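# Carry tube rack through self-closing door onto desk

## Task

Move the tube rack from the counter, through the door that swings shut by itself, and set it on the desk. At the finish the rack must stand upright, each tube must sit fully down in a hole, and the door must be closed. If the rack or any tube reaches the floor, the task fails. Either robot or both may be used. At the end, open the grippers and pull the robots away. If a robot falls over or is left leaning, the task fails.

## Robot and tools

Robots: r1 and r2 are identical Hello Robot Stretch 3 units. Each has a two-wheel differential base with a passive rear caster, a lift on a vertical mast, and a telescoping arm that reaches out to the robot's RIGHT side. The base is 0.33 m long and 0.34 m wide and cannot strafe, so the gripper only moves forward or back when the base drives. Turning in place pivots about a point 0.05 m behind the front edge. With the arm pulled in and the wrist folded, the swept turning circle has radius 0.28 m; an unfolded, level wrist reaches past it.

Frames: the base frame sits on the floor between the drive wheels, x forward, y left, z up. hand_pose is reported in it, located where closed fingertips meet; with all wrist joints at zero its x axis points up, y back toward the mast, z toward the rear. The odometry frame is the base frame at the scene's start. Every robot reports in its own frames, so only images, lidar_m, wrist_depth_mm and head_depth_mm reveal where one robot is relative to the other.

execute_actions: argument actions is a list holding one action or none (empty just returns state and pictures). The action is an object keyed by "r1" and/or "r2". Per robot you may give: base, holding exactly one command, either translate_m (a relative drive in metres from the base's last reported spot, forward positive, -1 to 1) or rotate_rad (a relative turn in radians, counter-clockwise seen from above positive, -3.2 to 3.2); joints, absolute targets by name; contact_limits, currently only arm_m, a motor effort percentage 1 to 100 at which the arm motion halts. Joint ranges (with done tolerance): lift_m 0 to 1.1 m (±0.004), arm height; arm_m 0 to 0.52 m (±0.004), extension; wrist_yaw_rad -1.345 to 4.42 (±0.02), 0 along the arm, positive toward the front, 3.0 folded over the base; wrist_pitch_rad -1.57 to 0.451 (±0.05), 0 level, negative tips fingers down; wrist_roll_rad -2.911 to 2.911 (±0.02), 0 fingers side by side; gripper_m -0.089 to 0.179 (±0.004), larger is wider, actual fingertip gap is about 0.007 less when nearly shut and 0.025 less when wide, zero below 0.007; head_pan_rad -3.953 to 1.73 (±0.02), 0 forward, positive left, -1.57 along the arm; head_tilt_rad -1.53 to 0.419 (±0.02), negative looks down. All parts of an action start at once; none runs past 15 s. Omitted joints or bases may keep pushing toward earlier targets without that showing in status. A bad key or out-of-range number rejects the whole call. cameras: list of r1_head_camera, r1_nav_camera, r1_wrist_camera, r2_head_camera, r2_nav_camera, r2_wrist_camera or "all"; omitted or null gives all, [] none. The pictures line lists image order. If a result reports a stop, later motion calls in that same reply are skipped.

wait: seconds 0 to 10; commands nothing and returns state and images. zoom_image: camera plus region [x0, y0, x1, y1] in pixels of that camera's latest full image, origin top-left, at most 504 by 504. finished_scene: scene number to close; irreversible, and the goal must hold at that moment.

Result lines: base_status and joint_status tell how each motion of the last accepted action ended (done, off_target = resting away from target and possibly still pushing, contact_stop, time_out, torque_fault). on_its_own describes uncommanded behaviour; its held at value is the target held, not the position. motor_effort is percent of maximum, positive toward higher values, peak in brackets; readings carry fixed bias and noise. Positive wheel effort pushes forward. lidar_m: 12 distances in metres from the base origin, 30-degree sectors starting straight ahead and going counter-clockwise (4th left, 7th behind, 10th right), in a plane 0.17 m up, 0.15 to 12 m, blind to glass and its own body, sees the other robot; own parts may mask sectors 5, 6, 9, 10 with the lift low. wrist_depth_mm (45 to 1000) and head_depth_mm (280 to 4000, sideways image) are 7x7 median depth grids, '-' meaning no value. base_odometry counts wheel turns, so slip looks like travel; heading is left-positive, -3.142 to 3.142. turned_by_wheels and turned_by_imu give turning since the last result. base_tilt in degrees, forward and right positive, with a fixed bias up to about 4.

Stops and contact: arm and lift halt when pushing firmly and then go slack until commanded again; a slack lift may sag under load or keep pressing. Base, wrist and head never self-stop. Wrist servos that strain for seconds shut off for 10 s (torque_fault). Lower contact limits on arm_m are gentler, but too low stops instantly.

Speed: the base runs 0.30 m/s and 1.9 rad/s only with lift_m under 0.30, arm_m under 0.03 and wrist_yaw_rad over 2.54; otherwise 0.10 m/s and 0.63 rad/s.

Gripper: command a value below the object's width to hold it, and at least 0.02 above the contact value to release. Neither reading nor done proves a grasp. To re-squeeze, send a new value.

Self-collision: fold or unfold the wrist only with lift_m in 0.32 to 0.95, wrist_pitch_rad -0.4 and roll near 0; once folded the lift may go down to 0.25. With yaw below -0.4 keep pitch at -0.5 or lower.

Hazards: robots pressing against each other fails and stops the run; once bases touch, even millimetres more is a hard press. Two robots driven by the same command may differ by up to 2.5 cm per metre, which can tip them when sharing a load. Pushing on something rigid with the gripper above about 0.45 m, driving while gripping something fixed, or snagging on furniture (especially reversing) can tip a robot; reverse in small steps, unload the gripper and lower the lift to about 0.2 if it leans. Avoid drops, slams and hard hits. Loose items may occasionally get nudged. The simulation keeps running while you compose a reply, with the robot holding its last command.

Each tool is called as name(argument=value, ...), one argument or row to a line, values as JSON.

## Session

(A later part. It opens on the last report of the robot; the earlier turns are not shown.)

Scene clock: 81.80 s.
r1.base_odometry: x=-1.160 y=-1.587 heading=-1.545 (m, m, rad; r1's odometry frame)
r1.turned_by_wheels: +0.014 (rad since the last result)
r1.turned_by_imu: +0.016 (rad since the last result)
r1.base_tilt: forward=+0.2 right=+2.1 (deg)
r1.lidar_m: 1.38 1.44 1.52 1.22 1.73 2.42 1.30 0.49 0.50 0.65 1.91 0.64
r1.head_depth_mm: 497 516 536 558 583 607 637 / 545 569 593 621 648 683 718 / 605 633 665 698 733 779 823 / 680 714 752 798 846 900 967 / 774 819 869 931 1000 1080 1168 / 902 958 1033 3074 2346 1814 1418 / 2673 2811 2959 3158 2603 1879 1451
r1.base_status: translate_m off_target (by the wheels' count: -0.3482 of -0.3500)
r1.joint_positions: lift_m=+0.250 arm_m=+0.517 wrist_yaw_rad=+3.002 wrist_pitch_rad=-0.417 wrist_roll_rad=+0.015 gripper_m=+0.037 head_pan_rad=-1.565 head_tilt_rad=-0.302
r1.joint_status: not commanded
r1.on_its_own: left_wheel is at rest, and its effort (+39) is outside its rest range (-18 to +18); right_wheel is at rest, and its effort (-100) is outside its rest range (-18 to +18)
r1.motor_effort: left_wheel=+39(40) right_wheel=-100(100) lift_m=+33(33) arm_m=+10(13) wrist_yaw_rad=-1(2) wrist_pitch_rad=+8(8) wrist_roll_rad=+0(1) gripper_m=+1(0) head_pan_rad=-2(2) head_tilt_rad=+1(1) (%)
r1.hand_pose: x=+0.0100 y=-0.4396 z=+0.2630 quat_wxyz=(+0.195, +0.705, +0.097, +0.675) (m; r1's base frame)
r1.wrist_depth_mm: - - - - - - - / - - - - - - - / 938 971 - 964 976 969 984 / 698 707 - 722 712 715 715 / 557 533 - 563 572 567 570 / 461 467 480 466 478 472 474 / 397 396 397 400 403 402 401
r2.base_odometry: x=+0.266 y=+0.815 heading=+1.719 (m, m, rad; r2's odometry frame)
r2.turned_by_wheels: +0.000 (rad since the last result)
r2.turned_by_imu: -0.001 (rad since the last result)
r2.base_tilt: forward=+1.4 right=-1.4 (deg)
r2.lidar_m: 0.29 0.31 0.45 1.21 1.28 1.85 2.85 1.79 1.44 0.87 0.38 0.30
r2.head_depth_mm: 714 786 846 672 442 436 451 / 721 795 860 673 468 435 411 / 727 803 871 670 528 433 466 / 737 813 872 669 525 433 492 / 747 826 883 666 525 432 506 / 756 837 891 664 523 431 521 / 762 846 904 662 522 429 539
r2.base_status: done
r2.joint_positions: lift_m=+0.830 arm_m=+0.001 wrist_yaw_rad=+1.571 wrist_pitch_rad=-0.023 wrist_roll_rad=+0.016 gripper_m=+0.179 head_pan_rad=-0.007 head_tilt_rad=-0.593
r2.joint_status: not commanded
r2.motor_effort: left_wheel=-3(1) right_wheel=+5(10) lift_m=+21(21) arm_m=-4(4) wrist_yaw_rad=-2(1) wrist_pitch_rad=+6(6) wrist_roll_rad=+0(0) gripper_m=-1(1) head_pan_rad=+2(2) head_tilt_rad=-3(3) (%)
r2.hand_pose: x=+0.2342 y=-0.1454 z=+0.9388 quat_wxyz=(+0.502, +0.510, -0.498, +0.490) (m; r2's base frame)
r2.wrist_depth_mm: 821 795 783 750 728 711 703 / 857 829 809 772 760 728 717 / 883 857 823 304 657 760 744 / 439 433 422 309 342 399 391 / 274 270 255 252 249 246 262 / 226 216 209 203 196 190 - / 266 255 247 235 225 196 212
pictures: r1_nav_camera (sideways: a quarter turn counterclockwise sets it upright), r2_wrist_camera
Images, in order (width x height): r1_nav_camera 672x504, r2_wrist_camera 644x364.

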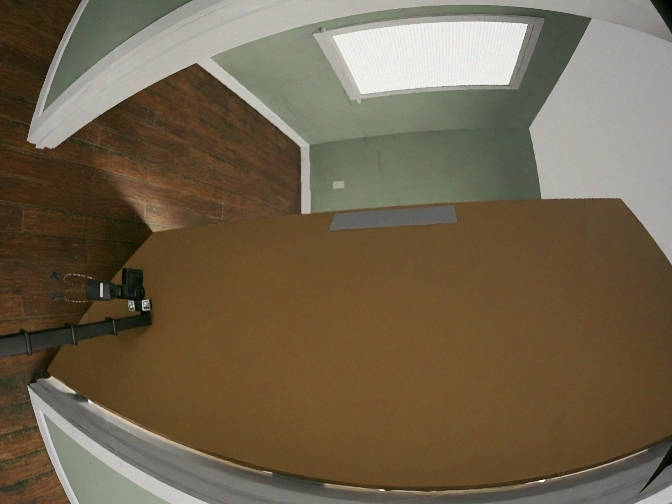

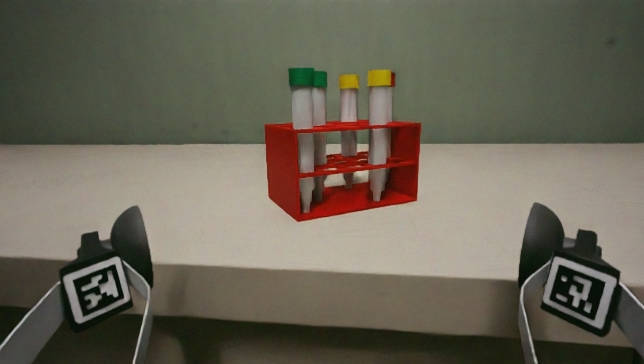

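execute_actions(
  actions=[
    {"r1":{"base":{"translate_m":0.02}},"r2":{"base":{"rotate_rad":-0.03}}},
  ],
  cameras=[],
)

execute_actions(
  actions=[
    {"r2":{"base":{"translate_m":0.13}}},
  ],
  cameras=["r2_wrist_camera"],
)

execute_actions(
  actions=[
    {"r2":{"joints":{"gripper_m":0.08}}},
  ],
  cameras=["r2_wrist_camera"],
)

execute_actions(
  actions=[
    {"r2":{"joints":{"lift_m":0.9}}},
  ],
  cameras=["r2_wrist_camera"],
)

Scene clock: 84.27 s.
r1.base_odometry: x=-1.159 y=-1.608 heading=-1.543 (m, m, rad; r1's odometry frame)
r1.turned_by_wheels: +0.002 (rad since the last result)
r1.turned_by_imu: +0.005 (rad since the last result)
r1.base_tilt: forward=+0.1 right=+2.0 (deg)
r1.lidar_m: 1.36 1.43 1.50 1.23 1.73 2.44 1.29 0.51 0.52 0.65 0.70 0.63
r1.head_depth_mm: 502 522 544 568 590 618 647 / 547 570 598 626 654 685 726 / 602 629 662 695 731 775 823 / 668 704 742 787 836 890 957 / 750 794 848 905 967 1046 1134 / 855 916 978 1057 2241 1724 1419 / 2637 2765 2888 3120 2629 1858 1455
r1.base_status: done
r1.joint_positions: lift_m=+0.250 arm_m=+0.516 wrist_yaw_rad=+3.002 wrist_pitch_rad=-0.417 wrist_roll_rad=+0.015 gripper_m=+0.037 head_pan_rad=-1.565 head_tilt_rad=-0.302
r1.joint_status: not commanded
r1.on_its_own: left_wheel is at rest, and its effort (+20) is outside its rest range (-18 to +18); right_wheel is at rest, and its effort (-69) is outside its rest range (-18 to +18)
r1.motor_effort: left_wheel=+20(41) right_wheel=-69(100) lift_m=+33(33) arm_m=+14(15) wrist_yaw_rad=-2(2) wrist_pitch_rad=+7(8) wrist_roll_rad=+0(1) gripper_m=-1(0) head_pan_rad=-2(3) head_tilt_rad=+0(0) (%)
r1.hand_pose: x=+0.0100 y=-0.4391 z=+0.2630 quat_wxyz=(+0.195, +0.705, +0.097, +0.675) (m; r1's base frame)
r1.wrist_depth_mm: - - - - - - - / - - - - - - - / 931 986 - 974 972 976 981 / 689 704 - 714 719 717 725 / 553 534 - 563 562 574 568 / 462 462 486 469 478 469 472 / 395 396 399 401 399 396 401
r2.base_odometry: x=+0.266 y=+0.815 heading=+1.689 (m, m, rad; r2's odometry frame)
r2.turned_by_wheels: -0.030 (rad since the last result)
r2.turned_by_imu: -0.031 (rad since the last result)
r2.base_tilt: forward=+1.4 right=-1.3 (deg)
r2.lidar_m: 0.29 0.31 0.44 1.20 1.26 1.79 2.85 1.80 1.44 0.94 0.39 0.30
r2.head_depth_mm: 716 789 853 673 471 435 459 / 723 799 861 670 455 434 436 / 729 806 870 670 512 434 466 / 736 813 871 668 526 433 490 / 741 823 875 667 524 432 501 / 747 828 883 663 522 431 513 / 753 837 891 661 521 430 526
r2.base_status: done
r2.joint_positions: lift_m=+0.830 arm_m=+0.001 wrist_yaw_rad=+1.571 wrist_pitch_rad=-0.023 wrist_roll_rad=+0.016 gripper_m=+0.179 head_pan_rad=-0.007 head_tilt_rad=-0.593
r2.joint_status: not commanded
r2.motor_effort: left_wheel=-1(0) right_wheel=+0(2) lift_m=+21(21) arm_m=-4(4) wrist_yaw_rad=-2(1) wrist_pitch_rad=+6(6) wrist_roll_rad=+0(1) gripper_m=+0(1) head_pan_rad=+2(1) head_tilt_rad=-3(3) (%)
r2.hand_pose: x=+0.2342 y=-0.1454 z=+0.9388 quat_wxyz=(+0.502, +0.510, -0.498, +0.490) (m; r2's base frame)
r2.wrist_depth_mm: 805 789 758 754 734 725 709 / 851 832 806 768 774 744 731 / 843 839 821 309 777 755 763 / 441 435 376 319 353 398 390 / 274 269 255 252 249 246 262 / 223 217 211 205 201 196 - / 263 255 247 240 233 225 223
pictures: none
No camera images: the call's "cameras" was empty. Leave "cameras" out to get every camera's image.

Scene clock: 87.30 s.
r1.base_odometry: x=-1.159 y=-1.608 heading=-1.543 (m, m, rad; r1's odometry frame)
r1.turned_by_wheels: +0.000 (rad since the last result)
r1.turned_by_imu: +0.000 (rad since the last result)
r1.base_tilt: forward=+0.1 right=+1.7 (deg)
r1.lidar_m: 1.36 1.43 1.51 1.22 1.74 2.43 1.28 0.51 0.52 0.65 0.70 0.63
r1.head_depth_mm: 501 521 544 567 592 619 649 / 549 572 597 624 653 689 726 / 601 631 663 696 734 777 828 / 669 703 745 784 834 889 955 / 750 794 845 900 963 1044 1127 / 858 918 978 1058 2240 1734 1411 / 2698 2788 2964 3151 2609 1867 1457
r1.base_status: not commanded
r1.joint_positions: lift_m=+0.250 arm_m=+0.516 wrist_yaw_rad=+3.002 wrist_pitch_rad=-0.417 wrist_roll_rad=+0.015 gripper_m=+0.037 head_pan_rad=-1.565 head_tilt_rad=-0.302
r1.joint_status: not commanded
r1.on_its_own: left_wheel is at rest, and its effort (+20) is outside its rest range (-18 to +18); right_wheel is at rest, and its effort (-69) is outside its rest range (-18 to +18)
r1.motor_effort: left_wheel=+20(20) right_wheel=-69(69) lift_m=+33(33) arm_m=+14(14) wrist_yaw_rad=-2(1) wrist_pitch_rad=+8(8) wrist_roll_rad=+0(0) gripper_m=+1(1) head_pan_rad=-2(2) head_tilt_rad=+1(1) (%)
r1.hand_pose: x=+0.0100 y=-0.4391 z=+0.2630 quat_wxyz=(+0.195, +0.705, +0.097, +0.675) (m; r1's base frame)
r1.wrist_depth_mm: - - - - - - - / - - - - - - - / 939 961 - 939 966 986 998 / 707 699 - 711 723 704 714 / 556 536 - 566 562 561 569 / 458 463 485 471 478 468 471 / 398 396 396 402 399 401 402
r2.base_odometry: x=+0.251 y=+0.944 heading=+1.689 (m, m, rad; r2's odometry frame)
r2.turned_by_wheels: +0.000 (rad since the last result)
r2.turned_by_imu: +0.000 (rad since the last result)
r2.base_tilt: forward=+1.3 right=-1.4 (deg)
r2.lidar_m: 0.16 0.17 0.24 0.80 1.26 1.78 2.97 1.90 1.45 0.53 0.22 0.17
r2.head_depth_mm: 607 671 748 675 530 333 339 / 612 676 755 673 529 380 361 / 617 683 763 671 526 434 376 / 623 690 769 670 525 432 367 / 628 696 779 666 525 432 366 / 633 701 784 664 523 432 366 / 638 709 782 662 520 429 365
r2.base_status: done
r2.joint_positions: lift_m=+0.830 arm_m=+0.001 wrist_yaw_rad=+1.571 wrist_pitch_rad=-0.023 wrist_roll_rad=+0.016 gripper_m=+0.179 head_pan_rad=-0.007 head_tilt_rad=-0.593
r2.joint_status: not commanded
r2.motor_effort: left_wheel=-1(2) right_wheel=+0(6) lift_m=+21(21) arm_m=-4(4) wrist_yaw_rad=-1(2) wrist_pitch_rad=+6(6) wrist_roll_rad=+0(0) gripper_m=+0(0) head_pan_rad=+2(1) head_tilt_rad=-4(4) (%)
r2.hand_pose: x=+0.2342 y=-0.1454 z=+0.9388 quat_wxyz=(+0.502, +0.510, -0.498, +0.490) (m; r2's base frame)
r2.wrist_depth_mm: 682 673 642 642 627 616 600 / 709 688 176 224 634 636 623 / 740 718 204 187 215 667 641 / 440 433 155 219 205 396 394 / 274 269 163 211 210 247 263 / 197 175 169 176 179 178 - / 138 143 142 141 141 139 133
pictures: r2_wrist_camera
Images, in order (width x height): r2_wrist_camera 644x364.

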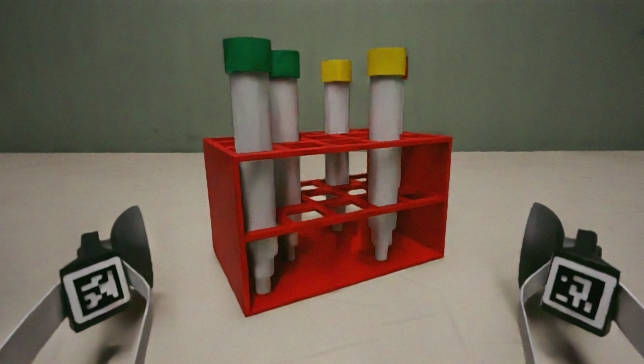

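Scene clock: 88.77 s.
r1.base_odometry: x=-1.159 y=-1.608 heading=-1.543 (m, m, rad; r1's odometry frame)
r1.turned_by_wheels: +0.000 (rad since the last result)
r1.turned_by_imu: +0.000 (rad since the last result)
r1.base_tilt: forward=+0.3 right=+1.7 (deg)
r1.lidar_m: 1.36 1.43 1.50 1.22 1.73 2.44 1.28 0.51 0.52 0.65 0.70 0.63
r1.head_depth_mm: 502 522 543 566 591 618 649 / 549 569 597 627 655 689 726 / 601 631 662 698 733 778 824 / 667 705 742 788 833 895 952 / 752 796 845 903 971 1042 1133 / 858 914 979 1060 2230 1729 1414 / 2616 2808 2932 3161 2619 1860 1449
r1.base_status: not commanded
r1.joint_positions: lift_m=+0.250 arm_m=+0.516 wrist_yaw_rad=+3.002 wrist_pitch_rad=-0.417 wrist_roll_rad=+0.015 gripper_m=+0.037 head_pan_rad=-1.565 head_tilt_rad=-0.302
r1.joint_status: not commanded
r1.on_its_own: left_wheel is at rest, and its effort (+19) is outside its rest range (-18 to +18); right_wheel is at rest, and its effort (-69) is outside its rest range (-18 to +18)
r1.motor_effort: left_wheel=+19(20) right_wheel=-69(69) lift_m=+33(33) arm_m=+14(14) wrist_yaw_rad=-2(2) wrist_pitch_rad=+8(7) wrist_roll_rad=+0(0) gripper_m=+0(1) head_pan_rad=-2(3) head_tilt_rad=+1(1) (%)
r1.hand_pose: x=+0.0100 y=-0.4391 z=+0.2630 quat_wxyz=(+0.195, +0.705, +0.097, +0.675) (m; r1's base frame)
r1.wrist_depth_mm: - - - - - - - / - - - - - - - / 918 982 - 953 960 981 985 / 708 704 - 713 719 709 722 / 556 538 - 558 570 570 573 / 463 462 484 464 474 469 467 / 393 397 397 400 398 402 400
r2.base_odometry: x=+0.251 y=+0.944 heading=+1.689 (m, m, rad; r2's odometry frame)
r2.turned_by_wheels: +0.000 (rad since the last result)
r2.turned_by_imu: +0.000 (rad since the last result)
r2.base_tilt: forward=+1.4 right=-1.4 (deg)
r2.lidar_m: 0.16 0.17 0.24 0.80 1.26 1.78 2.97 1.90 1.45 0.53 0.22 0.17
r2.head_depth_mm: 608 670 749 675 529 359 331 / 613 676 756 673 529 403 368 / 618 683 763 671 528 434 368 / 623 690 772 669 525 433 367 / 629 696 778 667 525 432 367 / 633 702 783 662 523 431 366 / 640 709 783 661 522 430 365
r2.base_status: not commanded
r2.joint_positions: lift_m=+0.830 arm_m=+0.001 wrist_yaw_rad=+1.571 wrist_pitch_rad=-0.023 wrist_roll_rad=+0.016 gripper_m=+0.080 head_pan_rad=-0.007 head_tilt_rad=-0.593
r2.joint_status: all done
r2.motor_effort: left_wheel=-1(2) right_wheel=+1(0) lift_m=+21(21) arm_m=-4(4) wrist_yaw_rad=-1(1) wrist_pitch_rad=+6(6) wrist_roll_rad=+0(1) gripper_m=-1(99) head_pan_rad=+2(1) head_tilt_rad=-3(4) (%)
r2.hand_pose: x=+0.2342 y=-0.1454 z=+0.9388 quat_wxyz=(+0.502, +0.510, -0.498, +0.490) (m; r2's base frame)
r2.wrist_depth_mm: 680 663 645 629 622 613 595 / 707 696 666 184 645 635 623 / 727 720 691 183 228 647 639 / 441 430 212 194 214 394 392 / 262 259 204 200 209 246 243 / 186 185 164 171 170 178 177 / 145 144 142 141 141 140 138
pictures: r2_wrist_camera
Images, in order (width x height): r2_wrist_camera 644x364.

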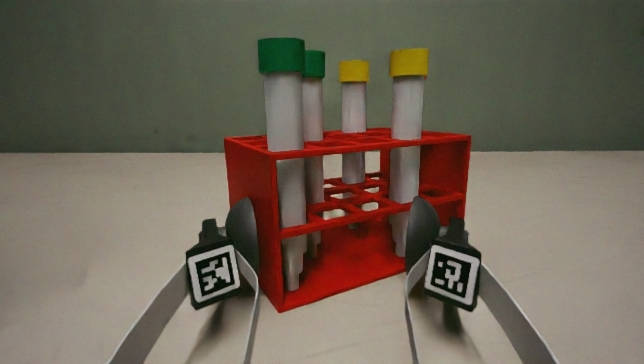

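Scene clock: 90.23 s.
r1.base_odometry: x=-1.159 y=-1.608 heading=-1.543 (m, m, rad; r1's odometry frame)
r1.turned_by_wheels: +0.000 (rad since the last result)
r1.turned_by_imu: +0.000 (rad since the last result)
r1.base_tilt: forward=+0.2 right=+1.9 (deg)
r1.lidar_m: 1.36 1.43 1.51 1.22 1.73 2.44 1.28 0.51 0.52 0.65 0.71 0.63
r1.head_depth_mm: 502 522 543 566 591 617 647 / 547 571 596 626 654 690 725 / 602 632 664 695 733 776 825 / 668 703 740 787 833 891 952 / 750 797 845 902 964 1040 1130 / 858 921 981 1059 2239 1740 1409 / 2637 2813 2952 3167 2627 1876 1451
r1.base_status: not commanded
r1.joint_positions: lift_m=+0.250 arm_m=+0.516 wrist_yaw_rad=+3.002 wrist_pitch_rad=-0.417 wrist_roll_rad=+0.015 gripper_m=+0.037 head_pan_rad=-1.565 head_tilt_rad=-0.302
r1.joint_status: not commanded
r1.on_its_own: left_wheel is at rest, and its effort (+20) is outside its rest range (-18 to +18); right_wheel is at rest, and its effort (-69) is outside its rest range (-18 to +18)
r1.motor_effort: left_wheel=+20(19) right_wheel=-69(69) lift_m=+34(33) arm_m=+14(14) wrist_yaw_rad=-1(1) wrist_pitch_rad=+7(8) wrist_roll_rad=+0(1) gripper_m=+0(1) head_pan_rad=-2(3) head_tilt_rad=+1(1) (%)
r1.hand_pose: x=+0.0100 y=-0.4391 z=+0.2630 quat_wxyz=(+0.195, +0.705, +0.097, +0.675) (m; r1's base frame)
r1.wrist_depth_mm: - - - - - - - / - - - - - - - / 926 983 - 958 974 962 986 / 699 703 - 704 715 723 733 / 557 532 - 561 572 569 567 / 463 463 477 470 479 472 472 / 396 395 398 399 401 401 400
r2.base_odometry: x=+0.251 y=+0.944 heading=+1.689 (m, m, rad; r2's odometry frame)
r2.turned_by_wheels: +0.000 (rad since the last result)
r2.turned_by_imu: +0.000 (rad since the last result)
r2.base_tilt: forward=+1.4 right=-1.4 (deg)
r2.lidar_m: 0.16 0.17 0.24 0.80 1.26 1.78 2.97 1.90 1.45 0.53 0.22 0.17
r2.head_depth_mm: 606 671 748 676 530 374 353 / 611 676 756 672 529 409 369 / 617 682 764 672 526 434 368 / 625 688 772 669 526 432 368 / 630 696 778 667 524 432 367 / 634 702 786 664 523 431 366 / 638 710 785 662 521 430 365
r2.base_status: not commanded
r2.joint_positions: lift_m=+0.900 arm_m=+0.001 wrist_yaw_rad=+1.571 wrist_pitch_rad=-0.023 wrist_roll_rad=+0.016 gripper_m=+0.080 head_pan_rad=-0.007 head_tilt_rad=-0.593
r2.joint_status: all done
r2.motor_effort: left_wheel=-1(1) right_wheel=+0(1) lift_m=+27(29) arm_m=-4(4) wrist_yaw_rad=-2(2) wrist_pitch_rad=+6(6) wrist_roll_rad=+1(0) gripper_m=+1(0) head_pan_rad=+1(1) head_tilt_rad=-4(4) (%)
r2.hand_pose: x=+0.2342 y=-0.1454 z=+1.0085 quat_wxyz=(+0.502, +0.510, -0.498, +0.490) (m; r2's base frame)
r2.wrist_depth_mm: 676 672 647 627 627 611 605 / 698 688 672 646 645 642 617 / 728 713 699 684 658 654 643 / 739 726 712 244 612 666 656 / 446 442 461 200 235 424 419 / 319 318 217 190 213 307 303 / 248 247 234 184 226 240 238
pictures: r2_wrist_camera
Images, in order (width x height): r2_wrist_camera 644x364.

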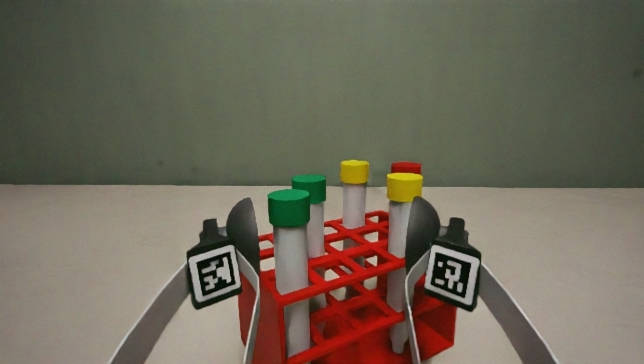

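execute_actions(
  actions=[
    {"r2":{"joints":{"gripper_m":0.179,"lift_m":0.83}}},
  ],
  cameras=[],
)

execute_actions(
  actions=[
    {"r2":{"base":{"translate_m":-0.3}}},
  ],
  cameras=[],
)

execute_actions(
  actions=[
    {"r2":{"base":{"rotate_rad":1.36},"joints":{"wrist_yaw_rad":0.6,"head_pan_rad":-1.4}}},
  ],
  cameras=[],
)

execute_actions(
  actions=[
    {"r2":{"base":{"translate_m":-0.27},"joints":{"arm_m":0.1}}},
  ],
  cameras=["r2_wrist_camera","r2_head_camera"],
)

Scene clock: 94.43 s.
r1.base_odometry: x=-1.159 y=-1.608 heading=-1.543 (m, m, rad; r1's odometry frame)
r1.turned_by_wheels: +0.000 (rad since the last result)
r1.turned_by_imu: +0.000 (rad since the last result)
r1.base_tilt: forward=+0.1 right=+1.8 (deg)
r1.lidar_m: 1.36 1.43 1.51 1.23 1.73 2.44 1.28 0.51 0.52 0.65 0.70 0.63
r1.head_depth_mm: 502 521 544 566 591 616 648 / 548 571 596 624 656 686 724 / 601 630 663 698 733 777 825 / 669 704 742 788 834 888 954 / 753 796 848 904 971 1041 1135 / 856 920 980 1060 2245 1733 1412 / 2666 2792 2959 3150 2628 1886 1451
r1.base_status: not commanded
r1.joint_positions: lift_m=+0.250 arm_m=+0.516 wrist_yaw_rad=+3.002 wrist_pitch_rad=-0.417 wrist_roll_rad=+0.015 gripper_m=+0.037 head_pan_rad=-1.565 head_tilt_rad=-0.302
r1.joint_status: not commanded
r1.on_its_own: left_wheel is at rest, and its effort (+20) is outside its rest range (-18 to +18); right_wheel is at rest, and its effort (-69) is outside its rest range (-18 to +18)
r1.motor_effort: left_wheel=+20(20) right_wheel=-69(69) lift_m=+33(33) arm_m=+14(14) wrist_yaw_rad=-2(2) wrist_pitch_rad=+8(8) wrist_roll_rad=-1(0) gripper_m=-1(0) head_pan_rad=-2(2) head_tilt_rad=+1(1) (%)
r1.hand_pose: x=+0.0100 y=-0.4391 z=+0.2630 quat_wxyz=(+0.195, +0.705, +0.097, +0.675) (m; r1's base frame)
r1.wrist_depth_mm: - - - - - - - / - - - - - - - / 943 974 - 956 970 977 973 / 698 700 - 706 709 709 722 / 553 540 - 556 567 566 573 / 456 466 480 465 481 468 475 / 394 395 399 398 400 400 403
r2.base_odometry: x=+0.251 y=+0.944 heading=+1.689 (m, m, rad; r2's odometry frame)
r2.turned_by_wheels: +0.000 (rad since the last result)
r2.turned_by_imu: -0.001 (rad since the last result)
r2.base_tilt: forward=+1.3 right=-1.4 (deg)
r2.lidar_m: 0.16 0.17 0.24 0.80 1.26 1.78 2.97 1.90 1.45 0.52 0.22 0.17
r2.head_depth_mm: 607 671 747 675 529 359 346 / 611 677 756 673 529 404 371 / 618 682 762 671 527 434 376 / 622 688 770 668 525 433 367 / 629 697 779 666 524 432 367 / 631 703 785 664 523 431 366 / 640 709 782 663 522 430 365
r2.base_status: not commanded
r2.joint_positions: lift_m=+0.830 arm_m=+0.001 wrist_yaw_rad=+1.571 wrist_pitch_rad=-0.023 wrist_roll_rad=+0.016 gripper_m=+0.179 head_pan_rad=-0.007 head_tilt_rad=-0.593
r2.joint_status: all done
r2.motor_effort: left_wheel=+0(0) right_wheel=+0(0) lift_m=+21(23) arm_m=-4(4) wrist_yaw_rad=-2(2) wrist_pitch_rad=+6(6) wrist_roll_rad=+0(0) gripper_m=+0(99) head_pan_rad=+1(2) head_tilt_rad=-4(4) (%)
r2.hand_pose: x=+0.2342 y=-0.1454 z=+0.9388 quat_wxyz=(+0.502, +0.510, -0.498, +0.490) (m; r2's base frame)
r2.wrist_depth_mm: 681 670 640 639 622 608 596 / 699 688 672 186 653 628 621 / 741 705 699 183 229 648 648 / 442 430 210 193 214 393 392 / 274 269 220 199 216 246 262 / 197 174 181 171 180 178 - / 138 143 142 141 140 139 133
pictures: none
No camera images: the call's "cameras" was empty. Leave "cameras" out to get every camera's image.

Scene clock: 98.93 s.
r1.base_odometry: x=-1.159 y=-1.608 heading=-1.543 (m, m, rad; r1's odometry frame)
r1.turned_by_wheels: +0.000 (rad since the last result)
r1.turned_by_imu: +0.000 (rad since the last result)
r1.base_tilt: forward=+0.2 right=+1.9 (deg)
r1.lidar_m: 1.36 1.42 1.51 1.22 1.73 2.44 1.28 0.51 0.52 0.65 0.70 0.63
r1.head_depth_mm: 501 521 543 566 592 618 649 / 548 571 597 624 655 689 727 / 603 631 664 697 733 777 824 / 668 703 746 785 832 891 953 / 751 793 848 901 966 1042 1137 / 859 917 979 1063 2259 1725 1413 / 2649 2782 2941 3107 2643 1856 1451
r1.base_status: not commanded
r1.joint_positions: lift_m=+0.250 arm_m=+0.516 wrist_yaw_rad=+3.002 wrist_pitch_rad=-0.417 wrist_roll_rad=+0.015 gripper_m=+0.037 head_pan_rad=-1.565 head_tilt_rad=-0.302
r1.joint_status: not commanded
r1.on_its_own: left_wheel is at rest, and its effort (+20) is outside its rest range (-18 to +18); right_wheel is at rest, and its effort (-69) is outside its rest range (-18 to +18)
r1.motor_effort: left_wheel=+20(19) right_wheel=-69(69) lift_m=+33(33) arm_m=+14(14) wrist_yaw_rad=-2(1) wrist_pitch_rad=+8(7) wrist_roll_rad=+0(1) gripper_m=+0(0) head_pan_rad=-3(2) head_tilt_rad=+1(1) (%)
r1.hand_pose: x=+0.0100 y=-0.4391 z=+0.2630 quat_wxyz=(+0.195, +0.705, +0.097, +0.675) (m; r1's base frame)
r1.wrist_depth_mm: - - - - - - - / - - - - - - - / 937 964 - 950 981 976 978 / 695 700 - 703 719 709 711 / 553 531 - 573 561 563 568 / 462 467 482 470 476 472 468 / 393 398 399 398 402 404 401
r2.base_odometry: x=+0.286 y=+0.646 heading=+1.689 (m, m, rad; r2's odometry frame)
r2.turned_by_wheels: +0.000 (rad since the last result)
r2.turned_by_imu: -0.001 (rad since the last result)
r2.base_tilt: forward=+1.4 right=-1.3 (deg)
r2.lidar_m: 0.46 0.48 0.69 1.21 1.27 1.80 2.68 1.67 1.44 1.40 0.62 0.47
r2.head_depth_mm: 857 948 930 606 546 644 784 / 867 957 927 594 562 656 779 / 872 969 919 670 561 666 796 / 880 973 920 668 561 681 836 / 887 985 915 666 577 694 855 / 897 992 909 664 576 707 877 / 904 1001 905 663 574 718 900
r2.base_status: done
r2.joint_positions: lift_m=+0.830 arm_m=+0.001 wrist_yaw_rad=+1.571 wrist_pitch_rad=-0.023 wrist_roll_rad=+0.016 gripper_m=+0.179 head_pan_rad=-0.007 head_tilt_rad=-0.593
r2.joint_status: not commanded
r2.motor_effort: left_wheel=+0(4) right_wheel=+0(3) lift_m=+21(21) arm_m=-4(4) wrist_yaw_rad=-2(1) wrist_pitch_rad=+6(6) wrist_roll_rad=+0(0) gripper_m=+0(0) head_pan_rad=+2(2) head_tilt_rad=-3(3) (%)
r2.hand_pose: x=+0.2342 y=-0.1454 z=+0.9388 quat_wxyz=(+0.502, +0.510, -0.498, +0.490) (m; r2's base frame)
r2.wrist_depth_mm: 971 947 935 906 893 872 864 / - - 974 941 914 898 873 / - - - 492 826 916 906 / 442 432 422 415 410 399 390 / 438 425 416 401 388 383 351 / 452 441 433 417 406 396 - / 469 465 454 436 423 412 407
pictures: none
No camera images: the call's "cameras" was empty. Leave "cameras" out to get every camera's image.

Scene clock: 102.03 s.
r1.base_odometry: x=-1.159 y=-1.608 heading=-1.543 (m, m, rad; r1's odometry frame)
r1.turned_by_wheels: +0.000 (rad since the last result)
r1.turned_by_imu: +0.000 (rad since the last result)
r1.base_tilt: forward=+0.2 right=+1.8 (deg)
r1.lidar_m: 1.36 1.42 1.51 1.22 1.73 2.43 1.28 0.51 0.52 0.65 0.70 0.63
r1.head_depth_mm: 502 521 544 567 591 618 647 / 547 571 598 626 655 689 723 / 602 631 661 694 735 775 824 / 667 703 741 787 834 891 957 / 751 793 845 900 970 1045 1126 / 857 918 982 1062 2211 1737 1417 / 2644 2807 2984 3117 2642 1879 1457
r1.base_status: not commanded
r1.joint_positions: lift_m=+0.250 arm_m=+0.516 wrist_yaw_rad=+3.002 wrist_pitch_rad=-0.417 wrist_roll_rad=+0.015 gripper_m=+0.037 head_pan_rad=-1.565 head_tilt_rad=-0.302
r1.joint_status: not commanded
r1.on_its_own: left_wheel is at rest, and its effort (+19) is outside its rest range (-18 to +18); right_wheel is at rest, and its effort (-69) is outside its rest range (-18 to +18)
r1.motor_effort: left_wheel=+19(20) right_wheel=-69(69) lift_m=+33(34) arm_m=+14(14) wrist_yaw_rad=-2(2) wrist_pitch_rad=+8(7) wrist_roll_rad=-1(0) gripper_m=-1(0) head_pan_rad=-2(2) head_tilt_rad=+0(1) (%)
r1.hand_pose: x=+0.0100 y=-0.4391 z=+0.2630 quat_wxyz=(+0.195, +0.705, +0.097, +0.675) (m; r1's base frame)
r1.wrist_depth_mm: - - - - - - - / - - - - - - - / 929 981 - 962 972 973 973 / 693 697 - 705 713 714 722 / 557 536 - 563 576 567 570 / 458 467 479 471 476 470 473 / 395 396 399 399 402 401 402
r2.base_odometry: x=+0.286 y=+0.646 heading=+3.049 (m, m, rad; r2's odometry frame)
r2.turned_by_wheels: +1.360 (rad since the last result)
r2.turned_by_imu: +1.377 (rad since the last result)
r2.base_tilt: forward=+1.3 right=-1.4 (deg)
r2.lidar_m: 1.21 1.22 1.48 2.68 1.69 1.55 1.40 0.78 0.50 0.46 0.46 0.57
r2.head_depth_mm: 866 962 932 628 565 664 784 / 873 966 930 602 564 671 796 / 879 971 921 646 561 654 - / 883 975 918 670 578 663 - / 887 984 912 666 577 694 875 / 895 988 911 666 576 710 876 / 901 998 907 662 573 734 886
r2.base_status: done
r2.joint_positions: lift_m=+0.830 arm_m=+0.001 wrist_yaw_rad=+0.601 wrist_pitch_rad=-0.023 wrist_roll_rad=+0.016 gripper_m=+0.179 head_pan_rad=-1.393 head_tilt_rad=-0.593
r2.joint_status: all done
r2.motor_effort: left_wheel=-3(7) right_wheel=+5(10) lift_m=+21(21) arm_m=-4(4) wrist_yaw_rad=+0(1) wrist_pitch_rad=+6(6) wrist_roll_rad=+0(0) gripper_m=+0(0) head_pan_rad=-2(31) head_tilt_rad=-4(4) (%)
r2.hand_pose: x=+0.1232 y=-0.3563 z=+0.9388 quat_wxyz=(+0.673, +0.219, -0.678, +0.200) (m; r2's base frame)
r2.wrist_depth_mm: - - - 857 763 695 631 / - - - 895 798 714 642 / - - - 890 803 718 277 / 469 433 423 418 409 399 256 / 511 377 303 270 249 248 239 / 591 398 345 283 226 204 - / 578 455 355 303 260 228 191
pictures: none
No camera images: the call's "cameras" was empty. Leave "cameras" out to get every camera's image.

Scene clock: 106.23 s.
r1.base_odometry: x=-1.159 y=-1.608 heading=-1.543 (m, m, rad; r1's odometry frame)
r1.turned_by_wheels: +0.000 (rad since the last result)
r1.turned_by_imu: +0.000 (rad since the last result)
r1.base_tilt: forward=+0.2 right=+2.1 (deg)
r1.lidar_m: 1.36 1.42 1.51 1.22 1.73 2.44 1.28 0.51 0.52 0.65 0.70 0.63
r1.head_depth_mm: 502 522 544 568 589 617 648 / 549 571 598 624 654 689 728 / 603 632 662 699 734 775 822 / 669 703 744 785 833 892 951 / 752 796 849 906 969 1045 1132 / 857 917 977 1059 2246 1734 1405 / 2639 2776 2985 3145 2624 1870 1461
r1.base_status: not commanded
r1.joint_positions: lift_m=+0.250 arm_m=+0.516 wrist_yaw_rad=+3.002 wrist_pitch_rad=-0.417 wrist_roll_rad=+0.015 gripper_m=+0.037 head_pan_rad=-1.565 head_tilt_rad=-0.302
r1.joint_status: not commanded
r1.on_its_own: left_wheel is at rest, and its effort (+20) is outside its rest range (-18 to +18); right_wheel is at rest, and its effort (-69) is outside its rest range (-18 to +18)
r1.motor_effort: left_wheel=+20(19) right_wheel=-69(69) lift_m=+33(33) arm_m=+14(14) wrist_yaw_rad=-1(1) wrist_pitch_rad=+8(8) wrist_roll_rad=+0(0) gripper_m=+0(0) head_pan_rad=-2(2) head_tilt_rad=+1(1) (%)
r1.hand_pose: x=+0.0100 y=-0.4391 z=+0.2630 quat_wxyz=(+0.195, +0.705, +0.097, +0.675) (m; r1's base frame)
r1.wrist_depth_mm: - - - - - - - / - - - - - - - / 941 980 - 959 960 969 987 / 699 700 - 716 708 714 709 / 555 533 - 566 565 561 574 / 464 461 481 467 476 473 470 / 395 398 398 401 397 403 401
r2.base_odometry: x=+0.555 y=+0.621 heading=+3.049 (m, m, rad; r2's odometry frame)
r2.turned_by_wheels: +0.000 (rad since the last result)
r2.turned_by_imu: -0.001 (rad since the last result)
r2.base_tilt: forward=+1.4 right=-1.4 (deg)
r2.lidar_m: 1.23 1.48 1.81 2.64 1.48 1.26 1.14 1.15 0.55 0.50 0.50 0.62
r2.head_depth_mm: 908 1003 933 677 620 - 952 / 913 1009 926 674 626 - 969 / 918 1014 922 671 - - 924 / 924 1022 918 669 628 778 933 / 929 1030 695 661 642 770 948 / 936 1030 907 641 670 781 963 / 940 1041 907 662 664 792 979
r2.base_status: done
r2.joint_positions: lift_m=+0.830 arm_m=+0.100 wrist_yaw_rad=+0.601 wrist_pitch_rad=-0.023 wrist_roll_rad=+0.016 gripper_m=+0.179 head_pan_rad=-1.393 head_tilt_rad=-0.593
r2.joint_status: all done
r2.motor_effort: left_wheel=-3(7) right_wheel=+4(5) lift_m=+21(21) arm_m=+4(1) wrist_yaw_rad=-2(2) wrist_pitch_rad=+6(6) wrist_roll_rad=+1(0) gripper_m=+0(0) head_pan_rad=-2(2) head_tilt_rad=-4(4) (%)
r2.hand_pose: x=+0.1231 y=-0.4555 z=+0.9388 quat_wxyz=(+0.673, +0.219, -0.678, +0.199) (m; r2's base frame)
r2.wrist_depth_mm: - - 935 798 721 650 594 / - - 977 812 735 665 603 / - - 911 364 741 674 623 / 439 433 373 340 361 397 393 / 347 279 255 252 249 246 262 / 440 304 232 199 179 177 - / 434 343 277 224 174 154 139
pictures: r2_head_camera (sideways: a quarter turn clockwise sets it upright), r2_wrist_camera
Images, in order (width x height): r2_head_camera 896x504, r2_wrist_camera 644x364.

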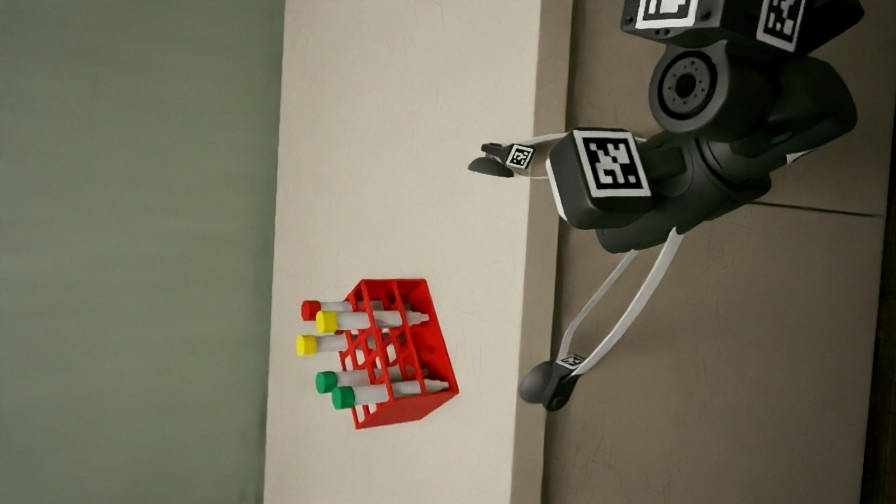

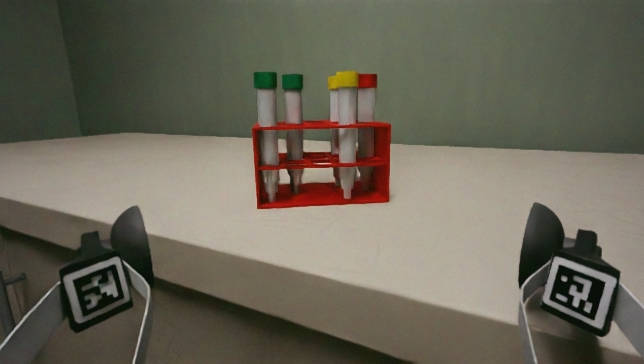

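execute_actions(
  actions=[
    {"r2":{"base":{"translate_m":0.065},"joints":{"arm_m":0.195}}},
  ],
  cameras=["r2_wrist_camera"],
)

execute_actions(
  actions=[
    {"r2":{"base":{"translate_m":0.06},"joints":{"arm_m":0.285}}},
  ],
  cameras=["r2_wrist_camera","r2_head_camera"],
)

Scene clock: 108.87 s.
r1.base_odometry: x=-1.159 y=-1.608 heading=-1.543 (m, m, rad; r1's odometry frame)
r1.turned_by_wheels: +0.000 (rad since the last result)
r1.turned_by_imu: +0.000 (rad since the last result)
r1.base_tilt: forward=+0.2 right=+2.0 (deg)
r1.lidar_m: 1.36 1.42 1.51 1.22 1.72 2.44 1.28 0.51 0.52 0.65 0.70 0.63
r1.head_depth_mm: 502 523 543 566 592 618 647 / 548 573 596 622 656 688 726 / 602 630 663 695 733 775 822 / 668 704 740 785 832 890 957 / 748 795 847 903 972 1043 1130 / 858 917 981 1059 2221 1744 1408 / 2676 2775 2914 3142 2587 1872 1448
r1.base_status: not commanded
r1.joint_positions: lift_m=+0.250 arm_m=+0.516 wrist_yaw_rad=+3.002 wrist_pitch_rad=-0.417 wrist_roll_rad=+0.015 gripper_m=+0.037 head_pan_rad=-1.565 head_tilt_rad=-0.302
r1.joint_status: not commanded
r1.on_its_own: left_wheel is at rest, and its effort (+20) is outside its rest range (-18 to +18); right_wheel is at rest, and its effort (-69) is outside its rest range (-18 to +18)
r1.motor_effort: left_wheel=+20(20) right_wheel=-69(69) lift_m=+33(34) arm_m=+14(14) wrist_yaw_rad=-1(1) wrist_pitch_rad=+8(7) wrist_roll_rad=-1(1) gripper_m=+0(0) head_pan_rad=-2(2) head_tilt_rad=+1(1) (%)
r1.hand_pose: x=+0.0100 y=-0.4391 z=+0.2630 quat_wxyz=(+0.195, +0.705, +0.097, +0.675) (m; r1's base frame)
r1.wrist_depth_mm: - - - - - - - / - - - - - - - / 943 990 - 953 959 958 993 / 689 696 - 714 712 714 721 / 559 538 - 561 564 567 569 / 463 460 479 463 479 469 475 / 397 399 398 397 396 404 401
r2.base_odometry: x=+0.490 y=+0.627 heading=+3.048 (m, m, rad; r2's odometry frame)
r2.turned_by_wheels: +0.000 (rad since the last result)
r2.turned_by_imu: -0.001 (rad since the last result)
r2.base_tilt: forward=+1.4 right=-1.2 (deg)
r2.lidar_m: 1.41 1.42 1.73 2.65 1.53 1.33 1.20 0.84 0.54 0.49 0.49 0.61
r2.head_depth_mm: 899 989 931 677 - 735 871 / 902 997 927 688 - 747 886 / 909 1006 921 700 - 735 898 / 914 1010 871 656 639 743 911 / 917 1017 911 629 637 752 928 / 924 1026 913 666 642 764 943 / 929 1029 906 661 649 773 960
r2.base_status: done
r2.joint_positions: lift_m=+0.830 arm_m=+0.195 wrist_yaw_rad=+0.601 wrist_pitch_rad=-0.023 wrist_roll_rad=+0.016 gripper_m=+0.179 head_pan_rad=-1.393 head_tilt_rad=-0.593
r2.joint_status: all done
r2.motor_effort: left_wheel=-3(4) right_wheel=+4(9) lift_m=+21(21) arm_m=+4(3) wrist_yaw_rad=-1(1) wrist_pitch_rad=+6(6) wrist_roll_rad=+0(1) gripper_m=+0(0) head_pan_rad=-2(3) head_tilt_rad=-3(4) (%)
r2.hand_pose: x=+0.1230 y=-0.5505 z=+0.9388 quat_wxyz=(+0.673, +0.219, -0.678, +0.199) (m; r2's base frame)
r2.wrist_depth_mm: - 945 810 700 626 568 510 / - 979 777 245 624 578 521 / - 958 218 222 640 600 538 / 441 427 210 220 240 396 389 / 271 269 220 226 231 244 262 / 197 174 182 180 179 177 - / 137 143 142 141 140 139 133
pictures: r2_wrist_camera
Images, in order (width x height): r2_wrist_camera 644x364.

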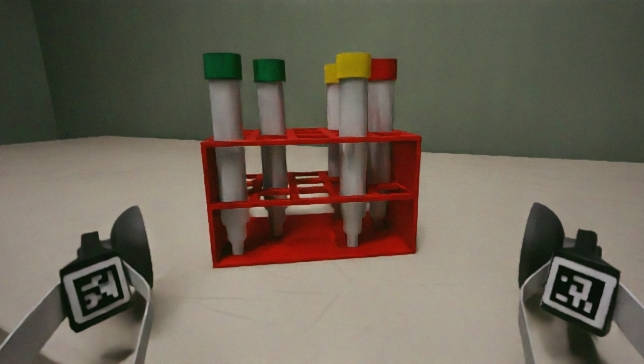

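Scene clock: 111.17 s.
r1.base_odometry: x=-1.159 y=-1.608 heading=-1.543 (m, m, rad; r1's odometry frame)
r1.turned_by_wheels: +0.000 (rad since the last result)
r1.turned_by_imu: +0.000 (rad since the last result)
r1.base_tilt: forward=+0.3 right=+1.8 (deg)
r1.lidar_m: 1.36 1.42 1.51 1.22 1.73 2.44 1.28 0.51 0.52 0.65 0.70 0.63
r1.head_depth_mm: 501 521 543 566 590 619 648 / 548 570 596 625 654 689 727 / 604 633 661 696 737 775 822 / 669 702 744 786 838 888 956 / 749 794 845 900 969 1048 1134 / 859 914 987 1059 2247 1733 1408 / 2639 2797 2937 3177 2625 1862 1448
r1.base_status: not commanded
r1.joint_positions: lift_m=+0.250 arm_m=+0.516 wrist_yaw_rad=+3.002 wrist_pitch_rad=-0.417 wrist_roll_rad=+0.015 gripper_m=+0.037 head_pan_rad=-1.565 head_tilt_rad=-0.302
r1.joint_status: not commanded
r1.on_its_own: left_wheel is at rest, and its effort (+20) is outside its rest range (-18 to +18); right_wheel is at rest, and its effort (-69) is outside its rest range (-18 to +18)
r1.motor_effort: left_wheel=+20(20) right_wheel=-69(69) lift_m=+34(33) arm_m=+14(14) wrist_yaw_rad=-1(2) wrist_pitch_rad=+8(8) wrist_roll_rad=-1(1) gripper_m=+0(0) head_pan_rad=-2(3) head_tilt_rad=+1(1) (%)
r1.hand_pose: x=+0.0100 y=-0.4391 z=+0.2630 quat_wxyz=(+0.195, +0.705, +0.097, +0.675) (m; r1's base frame)
r1.wrist_depth_mm: - - - - - - - / - - - - - - - / 930 976 - 964 949 968 996 / 703 695 - 719 709 728 715 / 551 534 - 559 572 566 573 / 457 463 480 469 478 471 471 / 392 398 396 401 402 400 403
r2.base_odometry: x=+0.431 y=+0.633 heading=+3.048 (m, m, rad; r2's odometry frame)
r2.turned_by_wheels: +0.000 (rad since the last result)
r2.turned_by_imu: -0.056 (rad since the last result)
r2.base_tilt: forward=+1.2 right=-1.7 (deg)
r2.lidar_m: 1.06 1.37 1.61 2.66 1.58 1.42 1.25 1.25 0.55 0.48 0.49 0.58
r2.head_depth_mm: 913 1005 942 770 641 733 896 / 910 1010 936 - 650 736 902 / 913 1010 933 704 624 737 903 / 912 1011 706 674 625 738 907 / 912 1010 925 647 626 739 911 / 911 1006 922 670 628 743 913 / 911 1012 918 668 629 746 915
r2.base_status: done
r2.joint_positions: lift_m=+0.831 arm_m=+0.284 wrist_yaw_rad=+0.602 wrist_pitch_rad=+0.050 wrist_roll_rad=-0.003 gripper_m=+0.179 head_pan_rad=-1.394 head_tilt_rad=-0.596
r2.joint_status: all done
r2.on_its_own: lift_m is at rest, and its effort (+0) is outside its rest range (+1 to +81)
r2.motor_effort: left_wheel=+0(7) right_wheel=+0(10) lift_m=+0(22) arm_m=+7(27) wrist_yaw_rad=-1(26) wrist_pitch_rad=-15(27) wrist_roll_rad=+12(19) gripper_m=-1(0) head_pan_rad=-2(2) head_tilt_rad=-2(3) (%)
r2.hand_pose: x=+0.1241 y=-0.6415 z=+0.9589 quat_wxyz=(+0.671, +0.192, -0.679, +0.227) (m; r2's base frame)
r2.wrist_depth_mm: 959 806 704 623 554 508 463 / 965 824 715 632 571 514 475 / - 848 150 620 554 521 477 / 725 738 170 203 197 529 485 / 364 389 152 215 184 373 417 / 260 230 153 182 185 247 - / 174 183 162 180 176 185 177
pictures: r2_head_camera (sideways: a quarter turn clockwise sets it upright), r2_wrist_camera
Images, in order (width x height): r2_head_camera 896x504, r2_wrist_camera 644x364.

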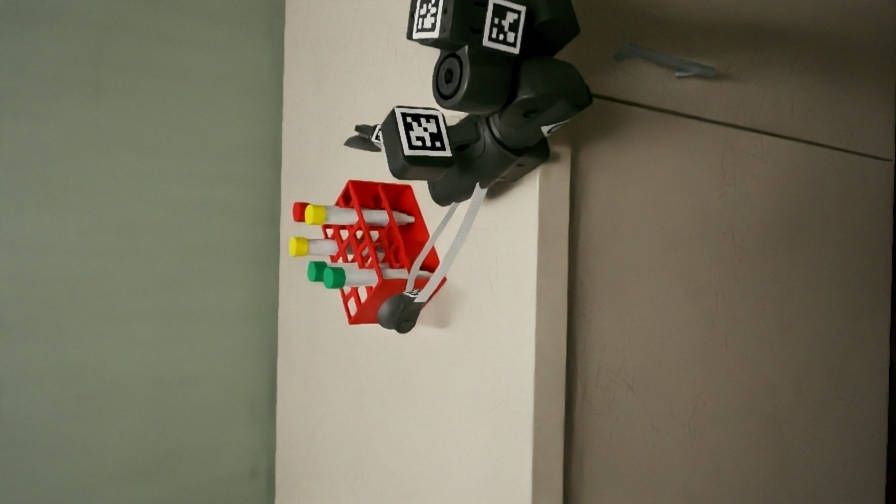

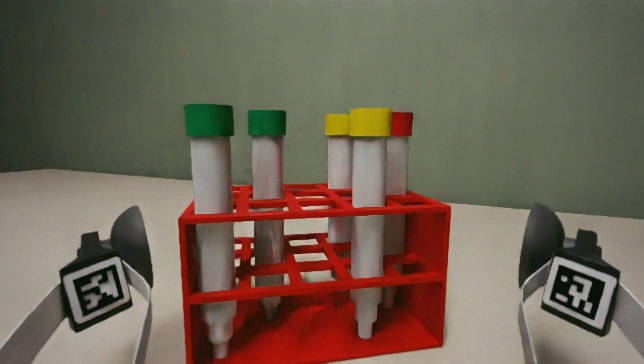

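execute_actions(
  actions=[
    {"r2":{"joints":{"lift_m":0.86}}},
  ],
  cameras=["r2_wrist_camera"],
)

execute_actions(
  actions=[
    {"r2":{"joints":{"gripper_m":0.08}}},
  ],
  cameras=["r2_wrist_camera"],
)

execute_actions(
  actions=[
    {"r2":{"joints":{"lift_m":0.93}}},
  ],
  cameras=["r2_wrist_camera","r2_head_camera"],
)

Scene clock: 114.27 s.
r1.base_odometry: x=-1.159 y=-1.608 heading=-1.543 (m, m, rad; r1's odometry frame)
r1.turned_by_wheels: +0.000 (rad since the last result)
r1.turned_by_imu: +0.000 (rad since the last result)
r1.base_tilt: forward=+0.2 right=+1.8 (deg)
r1.lidar_m: 1.36 1.42 1.51 1.22 1.73 2.44 1.28 0.51 0.52 0.65 0.70 0.63
r1.head_depth_mm: 502 522 542 566 591 619 647 / 547 573 596 625 655 687 723 / 604 631 661 696 734 777 825 / 670 705 743 786 835 893 952 / 751 794 845 902 963 1046 1136 / 858 915 975 1062 2252 1741 1412 / 2629 2826 2933 3120 2616 1856 1461
r1.base_status: not commanded
r1.joint_positions: lift_m=+0.250 arm_m=+0.516 wrist_yaw_rad=+3.002 wrist_pitch_rad=-0.417 wrist_roll_rad=+0.015 gripper_m=+0.037 head_pan_rad=-1.565 head_tilt_rad=-0.302
r1.joint_status: not commanded
r1.on_its_own: left_wheel is at rest, and its effort (+20) is outside its rest range (-18 to +18); right_wheel is at rest, and its effort (-69) is outside its rest range (-18 to +18)
r1.motor_effort: left_wheel=+20(20) right_wheel=-69(69) lift_m=+34(33) arm_m=+14(14) wrist_yaw_rad=-2(1) wrist_pitch_rad=+7(8) wrist_roll_rad=+0(0) gripper_m=-1(1) head_pan_rad=-3(3) head_tilt_rad=+1(1) (%)
r1.hand_pose: x=+0.0100 y=-0.4391 z=+0.2630 quat_wxyz=(+0.195, +0.705, +0.097, +0.675) (m; r1's base frame)
r1.wrist_depth_mm: - - - - - - - / - - - - - - - / 945 979 - 958 957 978 993 / 696 705 - 712 707 721 717 / 557 539 - 570 565 570 568 / 462 467 477 466 478 468 470 / 393 393 398 400 400 403 400
r2.base_odometry: x=+0.431 y=+0.633 heading=+3.049 (m, m, rad; r2's odometry frame)
r2.turned_by_wheels: +0.000 (rad since the last result)
r2.turned_by_imu: -0.003 (rad since the last result)
r2.base_tilt: forward=+1.3 right=-1.4 (deg)
r2.lidar_m: 1.05 1.36 1.61 2.65 1.59 1.42 1.25 1.25 0.55 0.48 0.48 0.57
r2.head_depth_mm: 903 1004 926 - 626 728 896 / 905 1003 947 - 629 729 898 / 904 1003 915 667 615 730 899 / 906 1005 698 641 617 730 903 / 903 1005 905 650 618 735 906 / 905 1002 902 661 618 733 909 / 907 1002 899 661 620 737 911
r2.base_status: not commanded
r2.joint_positions: lift_m=+0.860 arm_m=+0.285 wrist_yaw_rad=+0.601 wrist_pitch_rad=-0.015 wrist_roll_rad=+0.010 gripper_m=+0.179 head_pan_rad=-1.394 head_tilt_rad=-0.596
r2.joint_status: all done
r2.motor_effort: left_wheel=+1(2) right_wheel=-2(12) lift_m=+26(33) arm_m=+3(7) wrist_yaw_rad=-2(2) wrist_pitch_rad=+4(15) wrist_roll_rad=+4(12) gripper_m=+0(0) head_pan_rad=-2(2) head_tilt_rad=-2(2) (%)
r2.hand_pose: x=+0.1232 y=-0.6408 z=+0.9707 quat_wxyz=(+0.674, +0.215, -0.677, +0.203) (m; r2's base frame)
r2.wrist_depth_mm: 886 764 670 597 535 487 447 / 928 802 701 621 552 505 456 / 991 833 166 629 554 518 473 / 579 573 172 201 437 511 476 / 347 342 147 169 178 331 356 / 259 218 156 174 180 238 - / 181 184 168 182 182 185 177
pictures: r2_wrist_camera
Images, in order (width x height): r2_wrist_camera 644x364.

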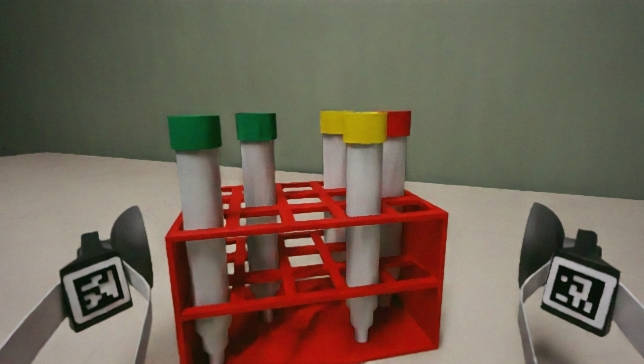

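Scene clock: 115.73 s.
r1.base_odometry: x=-1.159 y=-1.608 heading=-1.543 (m, m, rad; r1's odometry frame)
r1.turned_by_wheels: +0.000 (rad since the last result)
r1.turned_by_imu: +0.000 (rad since the last result)
r1.base_tilt: forward=+0.2 right=+1.9 (deg)
r1.lidar_m: 1.36 1.43 1.51 1.22 1.73 2.44 1.28 0.51 0.52 0.65 0.70 0.63
r1.head_depth_mm: 502 522 542 566 589 619 649 / 547 572 596 623 655 689 725 / 603 632 662 694 735 775 824 / 670 702 743 785 834 896 953 / 750 796 843 907 967 1043 1135 / 859 917 982 1059 2226 1733 1405 / 2638 2795 2945 3118 2636 1870 1447
r1.base_status: not commanded
r1.joint_positions: lift_m=+0.250 arm_m=+0.516 wrist_yaw_rad=+3.002 wrist_pitch_rad=-0.417 wrist_roll_rad=+0.015 gripper_m=+0.037 head_pan_rad=-1.565 head_tilt_rad=-0.302
r1.joint_status: not commanded
r1.on_its_own: left_wheel is at rest, and its effort (+20) is outside its rest range (-18 to +18); right_wheel is at rest, and its effort (-69) is outside its rest range (-18 to +18)
r1.motor_effort: left_wheel=+20(19) right_wheel=-69(69) lift_m=+34(33) arm_m=+14(14) wrist_yaw_rad=-1(1) wrist_pitch_rad=+8(7) wrist_roll_rad=+0(0) gripper_m=-1(0) head_pan_rad=-2(2) head_tilt_rad=+1(1) (%)
r1.hand_pose: x=+0.0100 y=-0.4391 z=+0.2630 quat_wxyz=(+0.195, +0.705, +0.097, +0.675) (m; r1's base frame)
r1.wrist_depth_mm: - - - - - - - / - - - - - - - / 960 994 - 938 974 955 954 / 691 703 - 714 721 714 715 / 555 532 - 564 561 564 575 / 457 464 481 464 476 469 473 / 393 398 396 400 399 403 402
r2.base_odometry: x=+0.431 y=+0.633 heading=+3.049 (m, m, rad; r2's odometry frame)
r2.turned_by_wheels: +0.000 (rad since the last result)
r2.turned_by_imu: +0.000 (rad since the last result)
r2.base_tilt: forward=+1.4 right=-1.4 (deg)
r2.lidar_m: 1.05 1.36 1.61 2.66 1.59 1.42 1.25 1.26 0.55 0.48 0.48 0.58
r2.head_depth_mm: 904 1001 922 - 626 724 895 / 904 1000 922 - 628 728 897 / 903 1002 913 642 615 729 898 / 905 1001 761 654 617 733 902 / 906 1002 909 663 619 733 905 / 904 1001 900 660 619 735 908 / 906 998 899 659 622 739 911
r2.base_status: not commanded
r2.joint_positions: lift_m=+0.860 arm_m=+0.285 wrist_yaw_rad=+0.601 wrist_pitch_rad=-0.015 wrist_roll_rad=+0.010 gripper_m=+0.080 head_pan_rad=-1.394 head_tilt_rad=-0.596
r2.joint_status: all done
r2.motor_effort: left_wheel=+1(1) right_wheel=-2(2) lift_m=+27(27) arm_m=+3(3) wrist_yaw_rad=-2(2) wrist_pitch_rad=+4(4) wrist_roll_rad=+4(5) gripper_m=-1(99) head_pan_rad=-2(2) head_tilt_rad=-2(2) (%)
r2.hand_pose: x=+0.1233 y=-0.6407 z=+0.9706 quat_wxyz=(+0.674, +0.216, -0.677, +0.203) (m; r2's base frame)
r2.wrist_depth_mm: 887 770 670 592 536 486 448 / 953 797 699 611 549 499 461 / 989 833 729 222 545 516 470 / 582 577 565 184 212 512 476 / 343 339 240 192 212 330 329 / 245 243 215 185 209 238 236 / 189 189 184 176 186 185 185
pictures: r2_wrist_camera
Images, in order (width x height): r2_wrist_camera 644x364.

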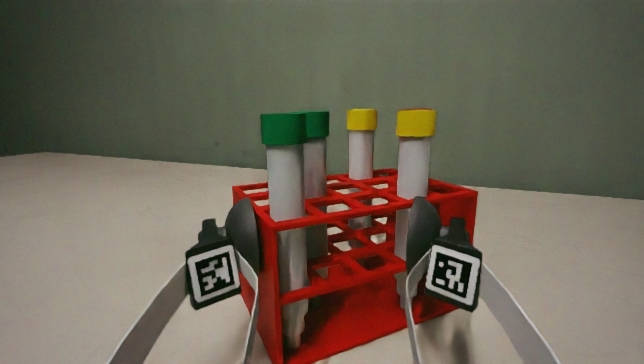

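Scene clock: 117.20 s.
r1.base_odometry: x=-1.159 y=-1.608 heading=-1.543 (m, m, rad; r1's odometry frame)
r1.turned_by_wheels: +0.000 (rad since the last result)
r1.turned_by_imu: +0.000 (rad since the last result)
r1.base_tilt: forward=+0.2 right=+2.1 (deg)
r1.lidar_m: 1.36 1.43 1.50 1.22 1.73 2.43 1.28 0.51 0.52 0.65 0.70 0.63
r1.head_depth_mm: 502 522 544 566 591 618 647 / 547 570 597 624 654 688 725 / 602 630 661 698 736 778 825 / 670 703 742 784 833 887 953 / 752 798 845 904 968 1044 1125 / 859 914 981 1060 2259 1722 1407 / 2625 2782 2960 3143 2645 1867 1448
r1.base_status: not commanded
r1.joint_positions: lift_m=+0.250 arm_m=+0.516 wrist_yaw_rad=+3.002 wrist_pitch_rad=-0.417 wrist_roll_rad=+0.015 gripper_m=+0.037 head_pan_rad=-1.565 head_tilt_rad=-0.302
r1.joint_status: not commanded
r1.on_its_own: left_wheel is at rest, and its effort (+20) is outside its rest range (-18 to +18); right_wheel is at rest, and its effort (-69) is outside its rest range (-18 to +18)
r1.motor_effort: left_wheel=+20(20) right_wheel=-69(69) lift_m=+33(33) arm_m=+14(14) wrist_yaw_rad=-1(2) wrist_pitch_rad=+7(8) wrist_roll_rad=-1(1) gripper_m=-1(0) head_pan_rad=-2(2) head_tilt_rad=+1(1) (%)
r1.hand_pose: x=+0.0100 y=-0.4391 z=+0.2630 quat_wxyz=(+0.195, +0.705, +0.097, +0.675) (m; r1's base frame)
r1.wrist_depth_mm: - - - - - - - / - - - - - - - / 942 976 - 958 967 971 965 / 689 694 - 707 715 711 728 / 555 536 - 562 564 569 565 / 460 465 481 466 477 471 469 / 393 397 397 401 402 402 401
r2.base_odometry: x=+0.431 y=+0.633 heading=+3.049 (m, m, rad; r2's odometry frame)
r2.turned_by_wheels: +0.000 (rad since the last result)
r2.turned_by_imu: +0.000 (rad since the last result)
r2.base_tilt: forward=+1.4 right=-1.3 (deg)
r2.lidar_m: 1.05 1.36 1.61 2.66 1.59 1.42 1.25 1.26 0.55 0.48 0.48 0.57
r2.head_depth_mm: 903 998 1038 624 612 726 896 / 904 1004 1069 621 615 730 896 / 903 999 714 643 616 730 899 / 905 1002 713 665 615 734 902 / 905 1000 906 663 619 732 903 / 903 1003 905 662 619 734 908 / 902 1000 897 659 621 738 910
r2.base_status: not commanded
r2.joint_positions: lift_m=+0.930 arm_m=+0.285 wrist_yaw_rad=+0.601 wrist_pitch_rad=-0.018 wrist_roll_rad=+0.010 gripper_m=+0.080 head_pan_rad=-1.394 head_tilt_rad=-0.596
r2.joint_status: all done
r2.motor_effort: left_wheel=+1(1) right_wheel=-1(2) lift_m=+26(27) arm_m=+3(3) wrist_yaw_rad=-3(1) wrist_pitch_rad=+5(5) wrist_roll_rad=+4(4) gripper_m=-1(1) head_pan_rad=-2(2) head_tilt_rad=-2(2) (%)
r2.hand_pose: x=+0.1232 y=-0.6407 z=+1.0398 quat_wxyz=(+0.674, +0.217, -0.677, +0.202) (m; r2's base frame)
r2.wrist_depth_mm: 895 767 676 596 535 488 447 / 935 798 699 623 550 503 458 / 993 834 716 639 565 519 471 / 885 813 740 658 587 531 484 / 536 520 568 249 475 522 483 / 374 376 333 204 210 366 367 / 293 290 277 177 225 286 284
pictures: r2_head_camera (sideways: a quarter turn clockwise sets it upright), r2_wrist_camera
Images, in order (width x height): r2_head_camera 896x504, r2_wrist_camera 644x364.

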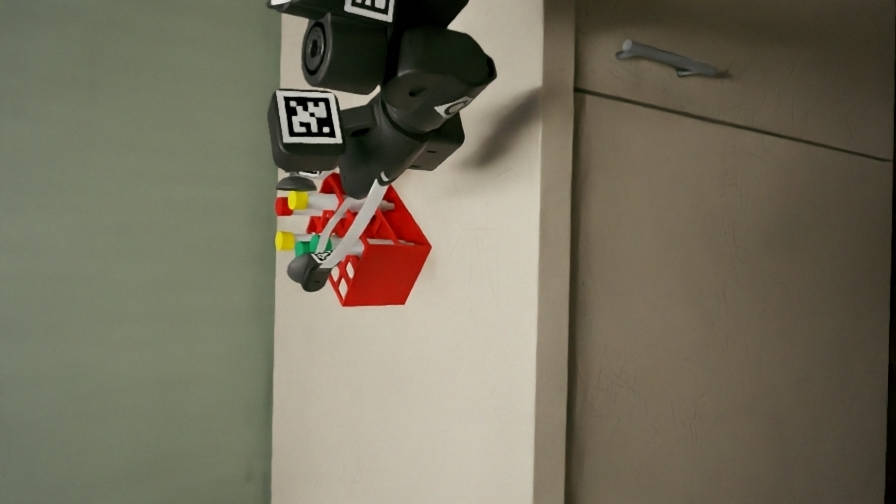

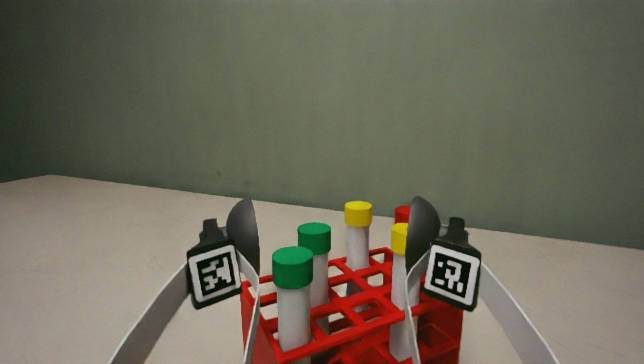

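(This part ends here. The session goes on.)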